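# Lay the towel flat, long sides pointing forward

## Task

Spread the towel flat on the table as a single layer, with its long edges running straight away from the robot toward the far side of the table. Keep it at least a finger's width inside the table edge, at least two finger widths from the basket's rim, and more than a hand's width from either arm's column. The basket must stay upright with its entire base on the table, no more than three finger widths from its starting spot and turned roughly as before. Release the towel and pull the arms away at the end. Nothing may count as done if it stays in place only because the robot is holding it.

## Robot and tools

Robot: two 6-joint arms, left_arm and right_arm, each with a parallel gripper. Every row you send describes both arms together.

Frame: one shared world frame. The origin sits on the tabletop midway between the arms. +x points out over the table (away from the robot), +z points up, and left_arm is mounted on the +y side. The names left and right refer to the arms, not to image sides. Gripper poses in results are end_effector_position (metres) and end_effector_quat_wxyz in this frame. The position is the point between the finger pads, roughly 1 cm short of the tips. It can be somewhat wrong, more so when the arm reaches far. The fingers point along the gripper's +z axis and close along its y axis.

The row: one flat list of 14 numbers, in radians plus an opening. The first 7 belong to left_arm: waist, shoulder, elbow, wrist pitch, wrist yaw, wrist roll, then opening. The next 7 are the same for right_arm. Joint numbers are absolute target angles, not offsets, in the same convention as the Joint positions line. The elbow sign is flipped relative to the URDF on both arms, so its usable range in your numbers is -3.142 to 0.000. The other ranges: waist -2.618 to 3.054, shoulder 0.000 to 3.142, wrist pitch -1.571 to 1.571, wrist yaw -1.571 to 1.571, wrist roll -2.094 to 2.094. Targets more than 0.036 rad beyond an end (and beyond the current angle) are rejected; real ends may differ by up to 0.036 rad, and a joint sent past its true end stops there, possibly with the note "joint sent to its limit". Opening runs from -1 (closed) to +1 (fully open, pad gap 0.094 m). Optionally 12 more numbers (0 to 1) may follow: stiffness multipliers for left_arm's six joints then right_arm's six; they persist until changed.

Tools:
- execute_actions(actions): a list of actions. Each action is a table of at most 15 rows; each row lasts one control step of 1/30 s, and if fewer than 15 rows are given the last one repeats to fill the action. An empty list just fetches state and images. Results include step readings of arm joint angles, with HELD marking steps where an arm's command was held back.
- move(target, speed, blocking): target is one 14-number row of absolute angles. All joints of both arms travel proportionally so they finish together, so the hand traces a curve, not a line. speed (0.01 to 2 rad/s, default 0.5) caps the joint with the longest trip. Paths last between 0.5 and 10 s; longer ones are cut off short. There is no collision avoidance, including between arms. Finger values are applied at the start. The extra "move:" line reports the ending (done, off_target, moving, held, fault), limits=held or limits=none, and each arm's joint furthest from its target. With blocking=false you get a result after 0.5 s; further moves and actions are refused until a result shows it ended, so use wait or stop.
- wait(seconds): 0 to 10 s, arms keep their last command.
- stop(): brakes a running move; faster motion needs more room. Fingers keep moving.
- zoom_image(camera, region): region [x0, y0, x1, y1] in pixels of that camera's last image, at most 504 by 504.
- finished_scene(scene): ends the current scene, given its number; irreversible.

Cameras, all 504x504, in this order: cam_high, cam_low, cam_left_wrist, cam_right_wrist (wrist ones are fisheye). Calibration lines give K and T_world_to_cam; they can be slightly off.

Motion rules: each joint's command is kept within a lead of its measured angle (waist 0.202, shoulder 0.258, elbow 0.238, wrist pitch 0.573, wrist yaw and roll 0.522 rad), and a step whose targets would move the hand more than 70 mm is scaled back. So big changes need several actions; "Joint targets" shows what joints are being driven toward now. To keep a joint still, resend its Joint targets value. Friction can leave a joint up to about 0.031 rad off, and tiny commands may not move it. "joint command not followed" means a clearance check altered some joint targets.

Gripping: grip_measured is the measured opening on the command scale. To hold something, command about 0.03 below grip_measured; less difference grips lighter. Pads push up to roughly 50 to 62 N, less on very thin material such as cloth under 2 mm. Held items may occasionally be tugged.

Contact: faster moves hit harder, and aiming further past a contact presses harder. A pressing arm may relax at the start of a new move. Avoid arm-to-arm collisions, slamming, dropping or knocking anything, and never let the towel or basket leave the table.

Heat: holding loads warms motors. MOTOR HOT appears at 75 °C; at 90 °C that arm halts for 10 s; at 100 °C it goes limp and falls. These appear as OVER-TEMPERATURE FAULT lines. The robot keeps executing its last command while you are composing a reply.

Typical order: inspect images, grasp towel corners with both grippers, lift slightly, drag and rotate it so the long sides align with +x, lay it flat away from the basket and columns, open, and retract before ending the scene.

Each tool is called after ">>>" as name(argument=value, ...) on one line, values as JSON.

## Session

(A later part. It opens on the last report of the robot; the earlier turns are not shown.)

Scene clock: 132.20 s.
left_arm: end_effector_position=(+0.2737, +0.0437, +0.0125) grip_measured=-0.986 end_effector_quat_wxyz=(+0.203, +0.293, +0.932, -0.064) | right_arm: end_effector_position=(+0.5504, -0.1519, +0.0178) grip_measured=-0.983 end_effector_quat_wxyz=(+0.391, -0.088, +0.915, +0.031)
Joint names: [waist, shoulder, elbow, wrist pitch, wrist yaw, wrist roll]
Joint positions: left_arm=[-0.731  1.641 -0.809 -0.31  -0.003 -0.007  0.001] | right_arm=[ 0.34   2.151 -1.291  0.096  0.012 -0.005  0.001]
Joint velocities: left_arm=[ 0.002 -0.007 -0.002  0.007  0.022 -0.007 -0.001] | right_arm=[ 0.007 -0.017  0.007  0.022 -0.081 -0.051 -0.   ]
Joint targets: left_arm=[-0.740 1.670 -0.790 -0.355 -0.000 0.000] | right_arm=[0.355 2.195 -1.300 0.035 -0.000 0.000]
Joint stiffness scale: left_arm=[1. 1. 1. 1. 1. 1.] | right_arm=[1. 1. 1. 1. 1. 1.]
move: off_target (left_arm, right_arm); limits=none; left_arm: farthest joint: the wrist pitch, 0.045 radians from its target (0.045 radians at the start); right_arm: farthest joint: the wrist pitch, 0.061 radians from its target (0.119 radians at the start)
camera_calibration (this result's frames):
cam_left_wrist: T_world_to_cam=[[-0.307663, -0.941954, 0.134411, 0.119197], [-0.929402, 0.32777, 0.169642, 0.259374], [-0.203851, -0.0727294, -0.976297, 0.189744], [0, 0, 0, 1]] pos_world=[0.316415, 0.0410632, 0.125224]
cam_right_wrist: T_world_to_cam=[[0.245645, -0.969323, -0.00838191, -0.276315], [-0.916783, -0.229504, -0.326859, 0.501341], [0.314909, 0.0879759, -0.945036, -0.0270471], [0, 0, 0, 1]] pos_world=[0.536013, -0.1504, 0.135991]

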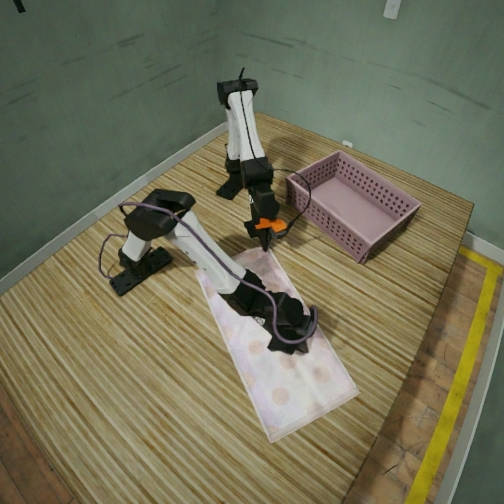

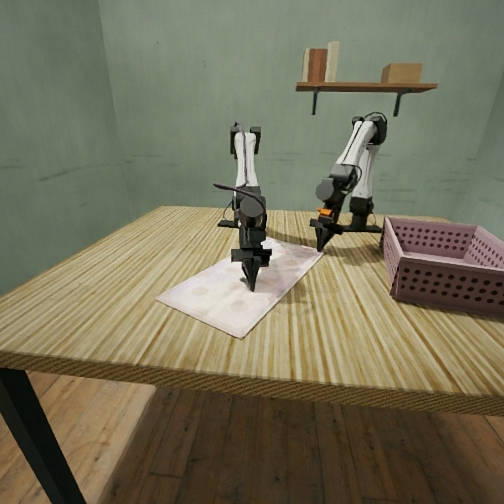

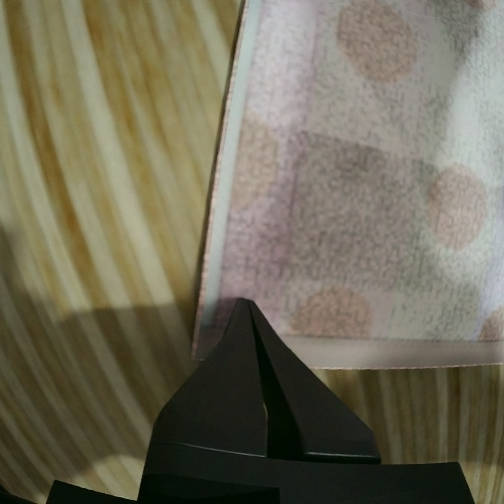

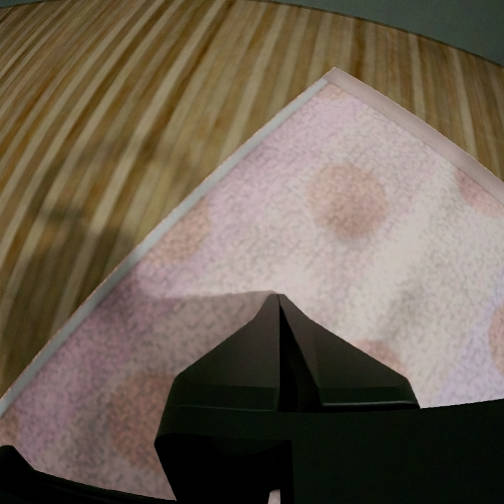

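>>> move(target=[-0.74,1.67,-0.79,-0.355,0,0,-1, 0.46,2.355,-1.57,-0.05,0,0,-1], speed=0.2)

>>> move(target=[-0.74,1.67,-0.79,-0.355,0,0,-1, 0.555,2.505,-1.85,-0.18,0,0,-1], speed=0.2)

Scene clock: 139.80 s.
left_arm: end_effector_position=(+0.2739, +0.0435, +0.0126) grip_measured=-0.986 end_effector_quat_wxyz=(+0.203, +0.293, +0.932, -0.064) | right_arm: end_effector_position=(+0.5874, -0.0823, +0.0191) grip_measured=-0.983 end_effector_quat_wxyz=(+0.401, -0.133, +0.905, +0.051)
Joint names: [waist, shoulder, elbow, wrist pitch, wrist yaw, wrist roll]
Joint positions: left_arm=[-0.731  1.641 -0.809 -0.309 -0.003 -0.007  0.001] | right_arm=[ 0.443  2.313 -1.562  0.011  0.016 -0.005  0.001]
Joint velocities: left_arm=[-0.002 -0.002  0.007 -0.037 -0.022 -0.066  0.   ] | right_arm=[-0.012 -0.017  0.002 -0.037 -0.037 -0.051 -0.002]
Joint targets: left_arm=[-0.740 1.670 -0.790 -0.355 -0.000 -0.000] | right_arm=[0.460 2.355 -1.570 -0.050 0.000 0.000]
Joint stiffness scale: left_arm=[1. 1. 1. 1. 1. 1.] | right_arm=[1. 1. 1. 1. 1. 1.]
move: off_target (left_arm, right_arm); limits=none; left_arm: farthest joint: the wrist pitch, 0.046 radians from its target (0.045 radians at the start); right_arm: farthest joint: the wrist pitch, 0.061 radians from its target (0.146 radians at the start)
camera_calibration (this result's frames):
cam_left_wrist: T_world_to_cam=[[-0.307788, -0.941865, 0.134747, 0.119133], [-0.92956, 0.327882, 0.168557, 0.259649], [-0.202939, -0.0733754, -0.976438, 0.18967], [0, 0, 0, 1]] pos_world=[0.316518, 0.0409899, 0.125383]
cam_right_wrist: T_world_to_cam=[[0.341901, -0.939726, -0.00442321, -0.272112], [-0.88094, -0.318867, -0.34967, 0.523668], [0.327184, 0.123449, -0.936862, -0.0479773], [0, 0, 0, 1]] pos_world=[0.570052, -0.0828077, 0.136959]

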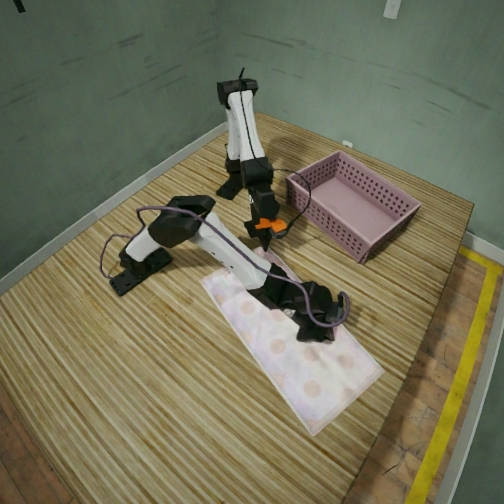

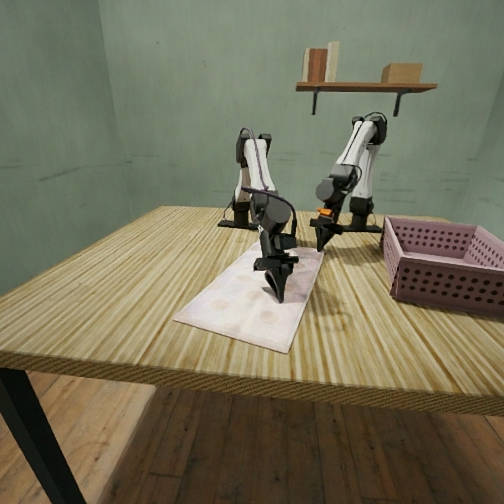

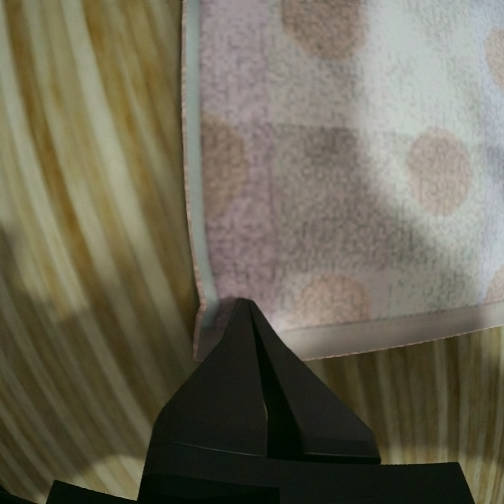

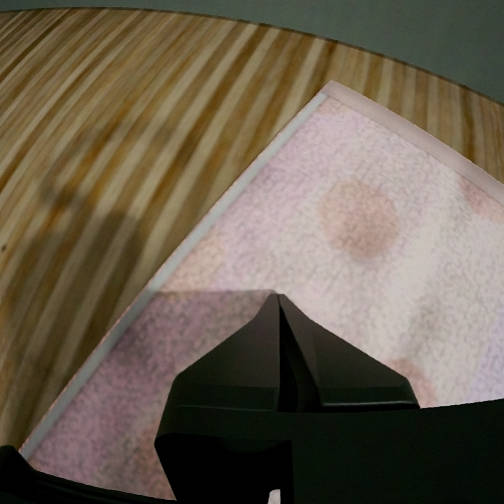

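Scene clock: 141.60 s.
left_arm: end_effector_position=(+0.2739, +0.0435, +0.0126) grip_measured=-0.986 end_effector_quat_wxyz=(+0.203, +0.293, +0.932, -0.064) | right_arm: end_effector_position=(+0.6072, -0.0140, +0.0199) grip_measured=-0.983 end_effector_quat_wxyz=(+0.398, -0.175, +0.898, +0.068)
Joint names: [waist, shoulder, elbow, wrist pitch, wrist yaw, wrist roll]
Joint positions: left_arm=[-0.731  1.641 -0.809 -0.309 -0.003 -0.007  0.001] | right_arm=[ 0.537  2.463 -1.842 -0.118  0.019 -0.005  0.001]
Joint velocities: left_arm=[ 0.002 -0.002  0.022  0.037  0.022  0.051  0.   ] | right_arm=[-0.002  0.007  0.002 -0.022 -0.007 -0.022 -0.   ]
Joint targets: left_arm=[-0.740 1.670 -0.790 -0.355 0.000 -0.000] | right_arm=[0.555 2.505 -1.850 -0.180 0.000 -0.000]
Joint stiffness scale: left_arm=[1. 1. 1. 1. 1. 1.] | right_arm=[1. 1. 1. 1. 1. 1.]
move: off_target (left_arm, right_arm); limits=none; left_arm: farthest joint: the wrist pitch, 0.046 radians from its target (0.046 radians at the start); right_arm: farthest joint: the wrist pitch, 0.062 radians from its target (0.191 radians at the start)
camera_calibration (this result's frames):
cam_left_wrist: T_world_to_cam=[[-0.307788, -0.941865, 0.134747, 0.119133], [-0.92956, 0.327882, 0.168557, 0.259649], [-0.202939, -0.0733754, -0.976438, 0.18967], [0, 0, 0, 1]] pos_world=[0.316518, 0.0409899, 0.125383]
cam_right_wrist: T_world_to_cam=[[0.426418, -0.904523, -0.00234985, -0.265574], [-0.847689, -0.398716, -0.349927, 0.54187], [0.31558, 0.151207, -0.936774, -0.0547537], [0, 0, 0, 1]] pos_world=[0.589862, -0.0158867, 0.137699]

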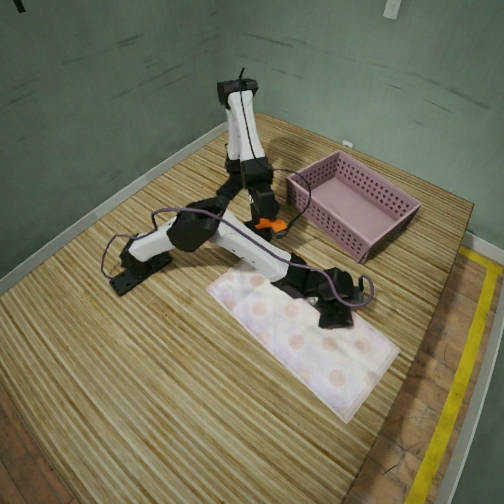

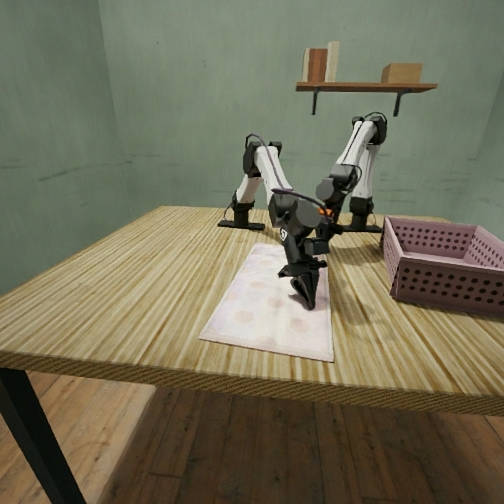

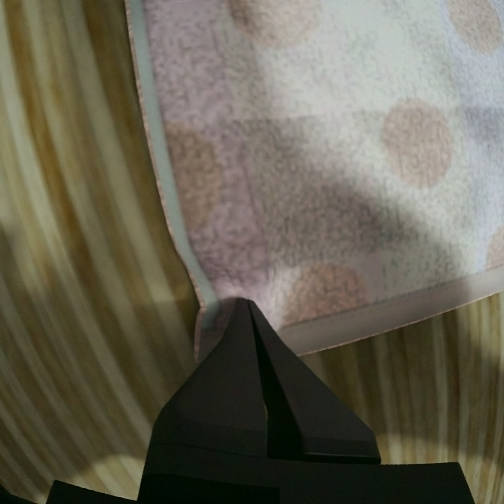

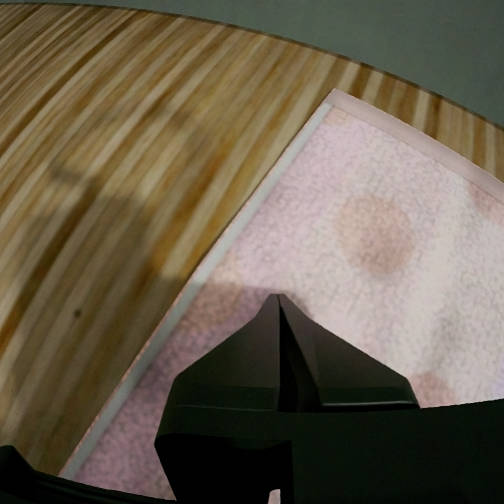

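>>> move(target=[-0.74,1.57,-0.79,-0.355,0,0,-1, 0.555,2.505,-1.85,-0.18,0,0,-1], speed=0.2)

>>> move(target=[-0.74,1.67,-0.79,-0.355,0,0,-1, 0.555,2.505,-1.85,-0.18,0,0,-1], speed=0.15)

>>> move(target=[-0.74,1.67,-0.79,-0.355,0,0,-1, 0.625,2.62,-2.07,-0.29,0,0,-1], speed=0.2)

Scene clock: 148.33 s.
left_arm: end_effector_position=(+0.2729, +0.0442, +0.0293) grip_measured=-0.986 end_effector_quat_wxyz=(+0.217, +0.292, +0.929, -0.068) | right_arm: end_effector_position=(+0.6073, -0.0144, +0.0199) grip_measured=-0.983 end_effector_quat_wxyz=(+0.398, -0.175, +0.898, +0.067)
Joint names: [waist, shoulder, elbow, wrist pitch, wrist yaw, wrist roll]
Joint positions: left_arm=[-0.731  1.58  -0.809 -0.34  -0.003 -0.007  0.001] | right_arm=[ 0.537  2.463 -1.842 -0.118  0.021 -0.005  0.001]
Joint velocities: left_arm=[ 0.007 -0.002 -0.007 -0.007  0.066  0.051 -0.   ] | right_arm=[-0.032 -0.002  0.012 -0.007  0.037 -0.037 -0.   ]
Joint targets: left_arm=[-0.740 1.570 -0.790 -0.355 -0.000 0.000] | right_arm=[0.555 2.505 -1.850 -0.180 -0.000 0.000]
Joint stiffness scale: left_arm=[1. 1. 1. 1. 1. 1.] | right_arm=[1. 1. 1. 1. 1. 1.]
move: off_target (right_arm); limits=none; left_arm: farthest joint: the elbow, 0.019 radians from its target (0.019 radians at the start); right_arm: farthest joint: the wrist pitch, 0.062 radians from its target (0.061 radians at the start)
camera_calibration (this result's frames):
cam_left_wrist: T_world_to_cam=[[-0.311165, -0.939472, 0.143417, 0.117806], [-0.933309, 0.330539, 0.140279, 0.257381], [-0.179193, -0.0902029, -0.97967, 0.200208], [0, 0, 0, 1]] pos_world=[0.312749, 0.0436605, 0.143137]
cam_right_wrist: T_world_to_cam=[[0.425144, -0.905125, -0.00106682, -0.265161], [-0.84808, -0.397937, -0.349866, 0.542099], [0.316248, 0.149648, -0.936799, -0.0551687], [0, 0, 0, 1]] pos_world=[0.589922, -0.0160273, 0.137697]

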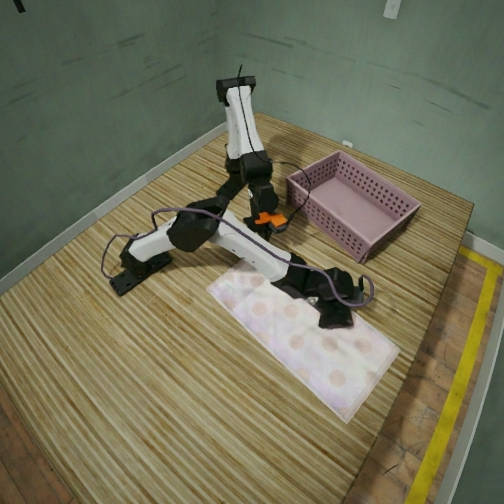

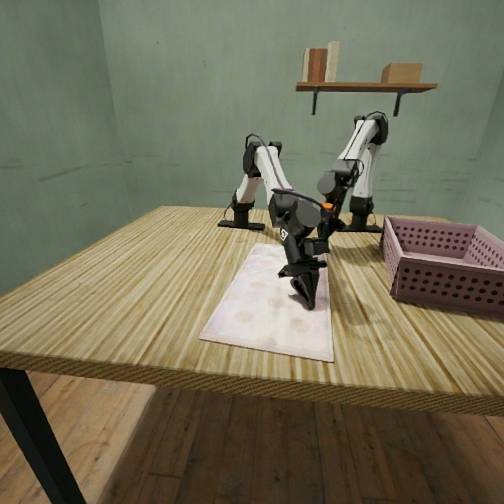

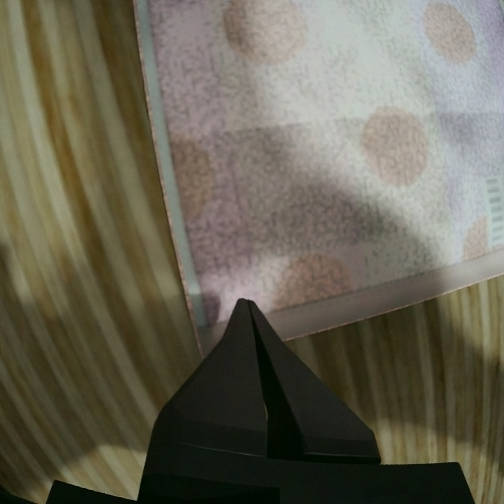

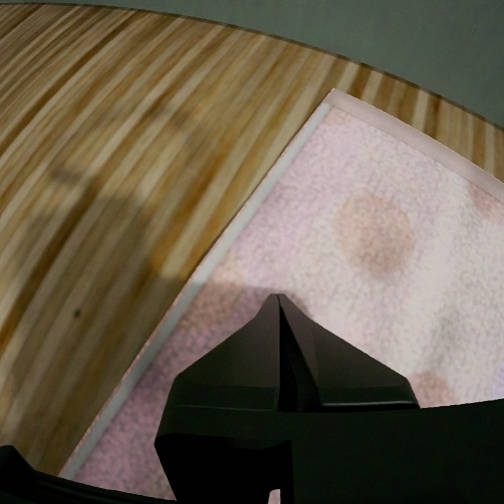

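Scene clock: 149.17 s.
left_arm: end_effector_position=(+0.2694, +0.0467, +0.0120) grip_measured=-0.986 end_effector_quat_wxyz=(+0.194, +0.294, +0.934, -0.061) | right_arm: end_effector_position=(+0.6074, -0.0143, +0.0200) grip_measured=-0.983 end_effector_quat_wxyz=(+0.399, -0.175, +0.898, +0.067)
Joint names: [waist, shoulder, elbow, wrist pitch, wrist yaw, wrist roll]
Joint positions: left_arm=[-0.731  1.634 -0.809 -0.337 -0.003 -0.007  0.001] | right_arm=[ 0.537  2.463 -1.842 -0.118  0.021 -0.005  0.001]
Joint velocities: left_arm=[ 0.007  0.007  0.002  0.022 -0.037 -0.022 -0.001] | right_arm=[ 0.022 -0.007  0.012  0.022  0.037 -0.022 -0.001]
Joint targets: left_arm=[-0.740 1.670 -0.790 -0.355 0.000 0.000] | right_arm=[0.555 2.505 -1.850 -0.180 -0.000 0.000]
Joint stiffness scale: left_arm=[1. 1. 1. 1. 1. 1.] | right_arm=[1. 1. 1. 1. 1. 1.]
move: off_target (left_arm, right_arm); limits=none; left_arm: farthest joint: the shoulder, 0.036 radians from its target (0.090 radians at the start); right_arm: farthest joint: the wrist pitch, 0.062 radians from its target (0.062 radians at the start)
camera_calibration (this result's frames):
cam_left_wrist: T_world_to_cam=[[-0.305535, -0.943462, 0.128561, 0.120376], [-0.926505, 0.325717, 0.188409, 0.253568], [-0.219631, -0.0615469, -0.97364, 0.192292], [0, 0, 0, 1]] pos_world=[0.313945, 0.0428135, 0.123973]
cam_right_wrist: T_world_to_cam=[[0.425144, -0.905125, -0.0010475, -0.265165], [-0.847957, -0.397886, -0.350223, 0.542115], [0.316579, 0.149784, -0.936666, -0.0553274], [0, 0, 0, 1]] pos_world=[0.589939, -0.0160204, 0.13776]

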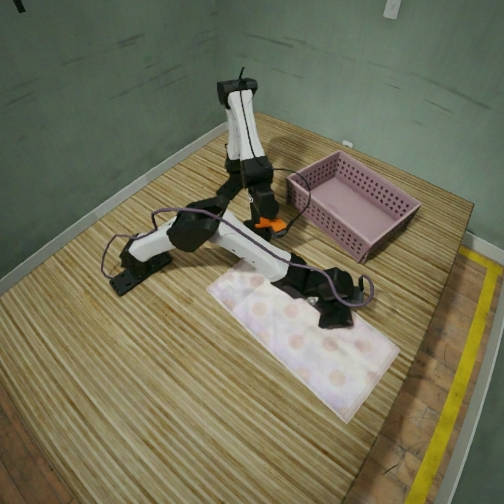

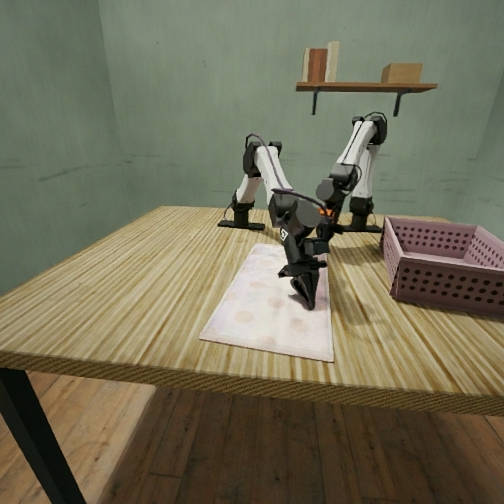

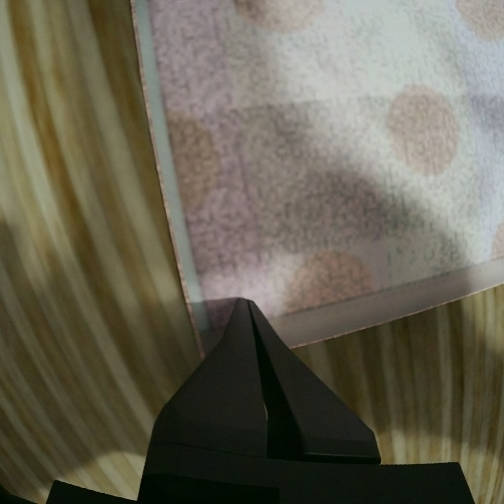

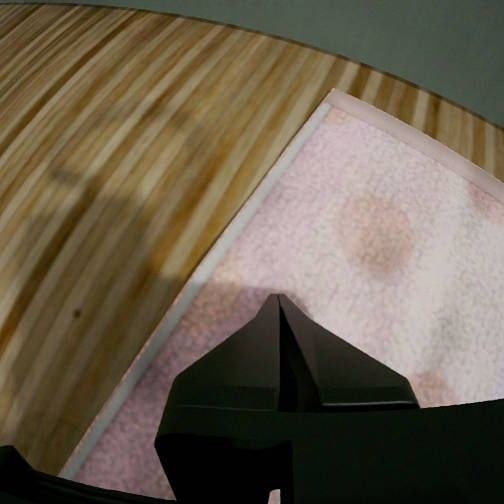

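Scene clock: 150.70 s.
left_arm: end_effector_position=(+0.2698, +0.0464, +0.0122) grip_measured=-0.986 end_effector_quat_wxyz=(+0.195, +0.294, +0.934, -0.061) | right_arm: end_effector_position=(+0.6131, +0.0368, +0.0205) grip_measured=-0.983 end_effector_quat_wxyz=(+0.396, -0.205, +0.892, +0.080)
Joint names: [waist, shoulder, elbow, wrist pitch, wrist yaw, wrist roll]
Joint positions: left_arm=[-0.731  1.634 -0.809 -0.334 -0.003 -0.007  0.001] | right_arm=[ 0.605  2.578 -2.063 -0.225  0.023 -0.005  0.001]
Joint velocities: left_arm=[ 0.002  0.002  0.007 -0.022 -0.022 -0.007 -0.   ] | right_arm=[ 0.012  0.002  0.002 -0.022 -0.037 -0.051 -0.001]
Joint targets: left_arm=[-0.740 1.670 -0.790 -0.355 -0.000 -0.000] | right_arm=[0.625 2.620 -2.070 -0.290 0.000 -0.000]
Joint stiffness scale: left_arm=[1. 1. 1. 1. 1. 1.] | right_arm=[1. 1. 1. 1. 1. 1.]
move: off_target (left_arm, right_arm); limits=none; left_arm: farthest joint: the shoulder, 0.036 radians from its target (0.036 radians at the start); right_arm: farthest joint: the wrist pitch, 0.065 radians from its target (0.172 radians at the start)
camera_calibration (this result's frames):
cam_left_wrist: T_world_to_cam=[[-0.305775, -0.943292, 0.129239, 0.120243], [-0.926854, 0.325964, 0.186247, 0.254123], [-0.217813, -0.0628356, -0.973966, 0.192157], [0, 0, 0, 1]] pos_world=[0.314157, 0.0426634, 0.124285]
cam_right_wrist: T_world_to_cam=[[0.484432, -0.874829, 0.000416922, -0.258809], [-0.819842, -0.454149, -0.348723, 0.552265], [0.305263, 0.168591, -0.937226, -0.0580723], [0, 0, 0, 1]] pos_world=[0.595873, 0.0341878, 0.138269]

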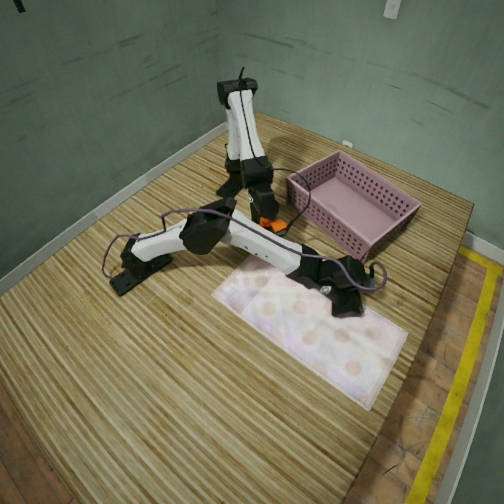

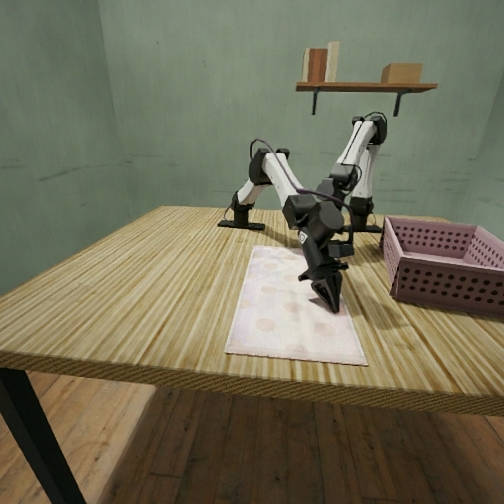

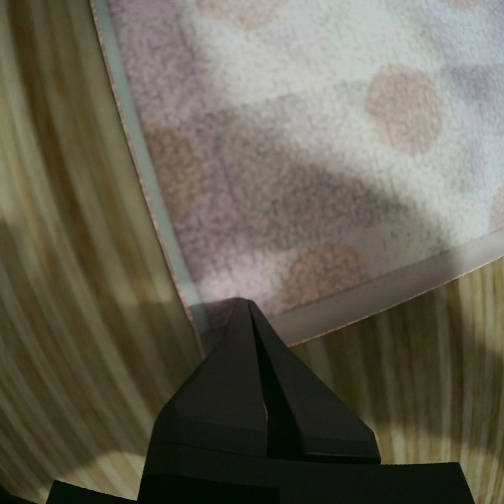

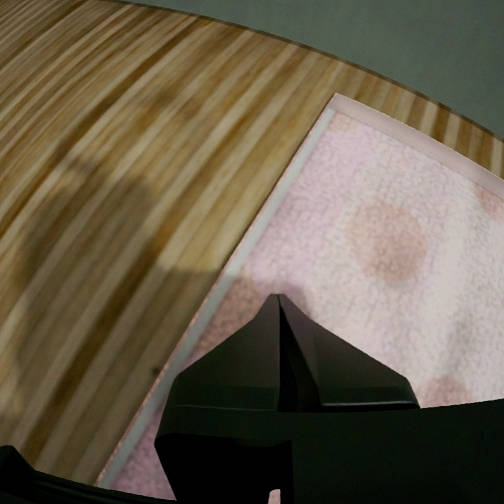

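>>> move(target=[-0.73,1.5,-0.8,-0.34,0,0,-1, 0.6,2.45,-2.06,-0.23,0,0,-1], speed=0.3)

>>> move(target=[-0.4,0.7,-0.7,-0.3,0,0,-1, -0.2,1.0,-1.0,-0.3,0,0,-1], speed=1.0)

Scene clock: 155.70 s.
left_arm: end_effector_position=(+0.2782, +0.0405, +0.0540) grip_measured=-0.986 end_effector_quat_wxyz=(+0.253, +0.289, +0.920, -0.080) | right_arm: end_effector_position=(+0.6179, +0.0420, +0.0991) grip_measured=-0.983 end_effector_quat_wxyz=(+0.447, -0.202, +0.866, +0.099)
Joint names: [waist, shoulder, elbow, wrist pitch, wrist yaw, wrist roll]
Joint positions: left_arm=[-0.731  1.508 -0.809 -0.334 -0.003 -0.007  0.001] | right_arm=[ 0.605  2.457 -2.063 -0.225  0.007 -0.005  0.001]
Joint velocities: left_arm=[-0.017  0.002  0.002 -0.007  0.066 -0.066  0.001] | right_arm=[ 0.007 -0.002 -0.007  0.037 -0.007  0.066 -0.001]
Joint targets: left_arm=[-0.730 1.500 -0.800 -0.340 0.000 0.000] | right_arm=[0.600 2.450 -2.060 -0.230 0.000 0.000]
Joint stiffness scale: left_arm=[1. 1. 1. 1. 1. 1.] | right_arm=[1. 1. 1. 1. 1. 1.]
move: done; limits=none; left_arm: farthest joint: the elbow, 0.009 radians from its target (0.009 radians at the start); right_arm: farthest joint: the shoulder, 0.007 radians from its target (0.128 radians at the start)
camera_calibration (this result's frames):
cam_left_wrist: T_world_to_cam=[[-0.321028, -0.932483, 0.16558, 0.11365], [-0.939875, 0.335191, 0.0654296, 0.265792], [-0.116513, -0.13462, -0.984023, 0.209592], [0, 0, 0, 1]] pos_world=[0.310717, 0.0451009, 0.170034]
cam_right_wrist: T_world_to_cam=[[0.495387, -0.868667, -0.0031632, -0.263281], [-0.772068, -0.438624, -0.459913, 0.566872], [0.398123, 0.230277, -0.887958, -0.0515598], [0, 0, 0, 1]] pos_world=[0.588617, 0.0318133, 0.214096]

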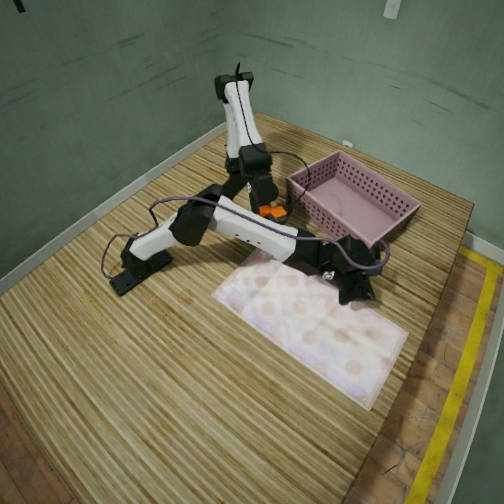

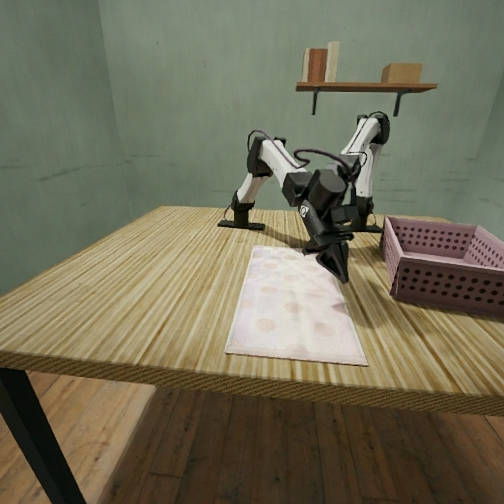

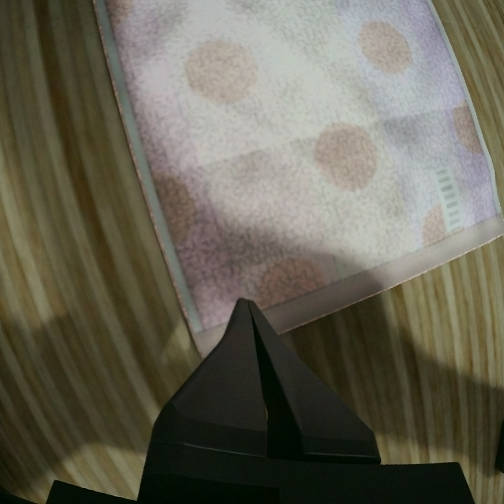

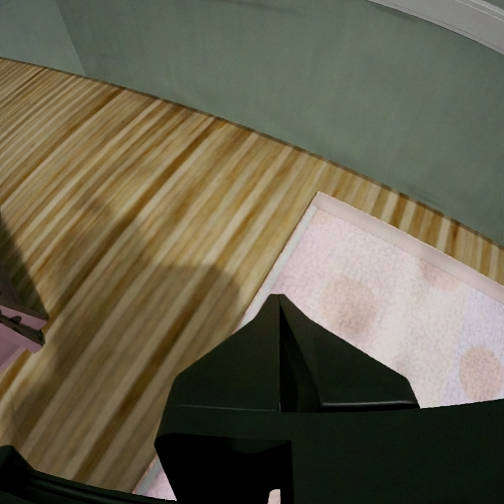

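Scene clock: 157.73 s.
left_arm: end_effector_position=(+0.2752, +0.1591, +0.2809) grip_measured=-0.986 end_effector_quat_wxyz=(+0.594, +0.114, +0.791, -0.089) | right_arm: end_effector_position=(+0.3523, -0.3752, +0.3306) grip_measured=-0.983 end_effector_quat_wxyz=(+0.592, +0.135, +0.788, -0.105)
Joint names: [waist, shoulder, elbow, wrist pitch, wrist yaw, wrist roll]
Joint positions: left_arm=[-0.408  0.71  -0.725 -0.297 -0.003 -0.007  0.001] | right_arm=[-0.192  1.012 -1.018 -0.287  0.004 -0.005  0.001]
Joint velocities: left_arm=[ 0.002 -0.002  0.007  0.007 -0.022 -0.066 -0.001] | right_arm=[-0.012 -0.002  0.007 -0.007  0.051 -0.066 -0.001]
Joint targets: left_arm=[-0.400 0.700 -0.700 -0.300 0.000 -0.000] | right_arm=[-0.200 1.000 -1.000 -0.300 -0.000 -0.000]
Joint stiffness scale: left_arm=[1. 1. 1. 1. 1. 1.] | right_arm=[1. 1. 1. 1. 1. 1.]
move: off_target (left_arm); limits=none; left_arm: farthest joint: the elbow, 0.025 radians from its target (0.109 radians at the start); right_arm: farthest joint: the elbow, 0.018 radians from its target (1.063 radians at the start)
camera_calibration (this result's frames):
cam_left_wrist: T_world_to_cam=[[-0.188602, -0.931737, 0.310314, 0.108524], [-0.793017, -0.0418901, -0.607757, 0.417071], [0.579269, -0.360709, -0.730983, 0.221897], [0, 0, 0, 1]] pos_world=[0.222674, 0.198627, 0.382004]
cam_right_wrist: T_world_to_cam=[[-0.274871, -0.961335, 0.0167733, -0.263401], [-0.662845, 0.17683, -0.727576, 0.566204], [0.696478, -0.211108, -0.685822, 0.018261], [0, 0, 0, 1]] pos_world=[0.290186, -0.349484, 0.428899]

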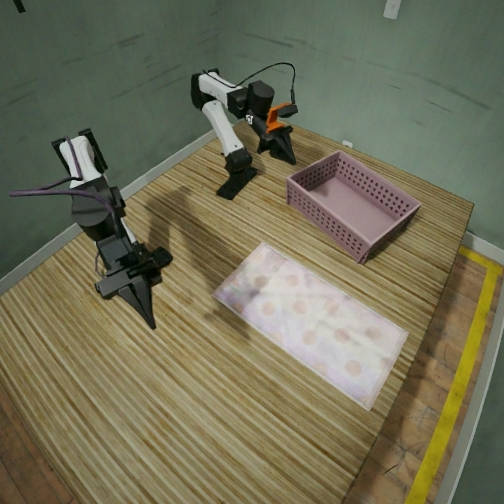

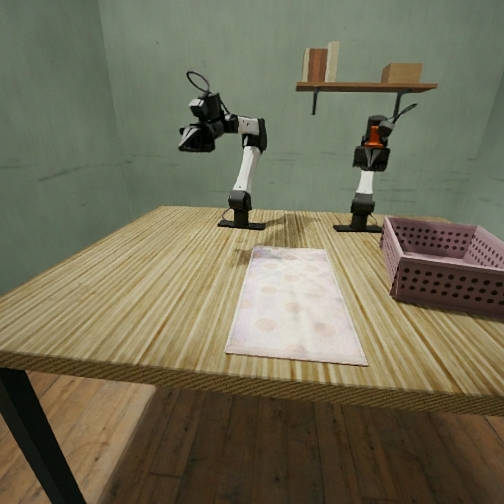

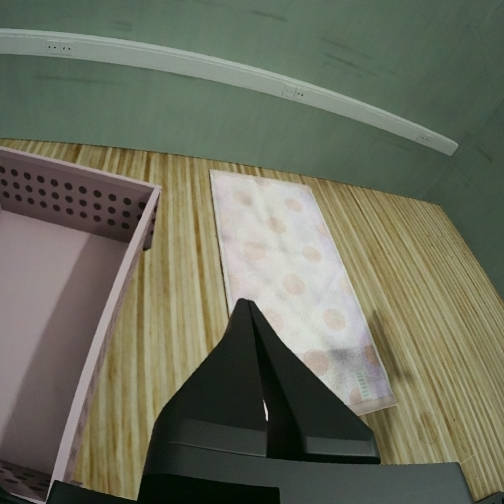

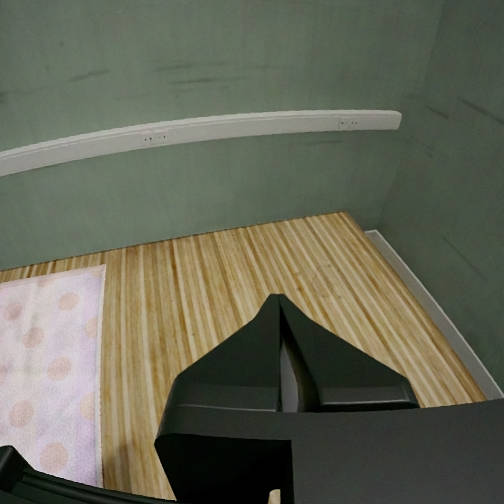

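>>> finished_scene(scene=1)

The scene is finished: the task was done.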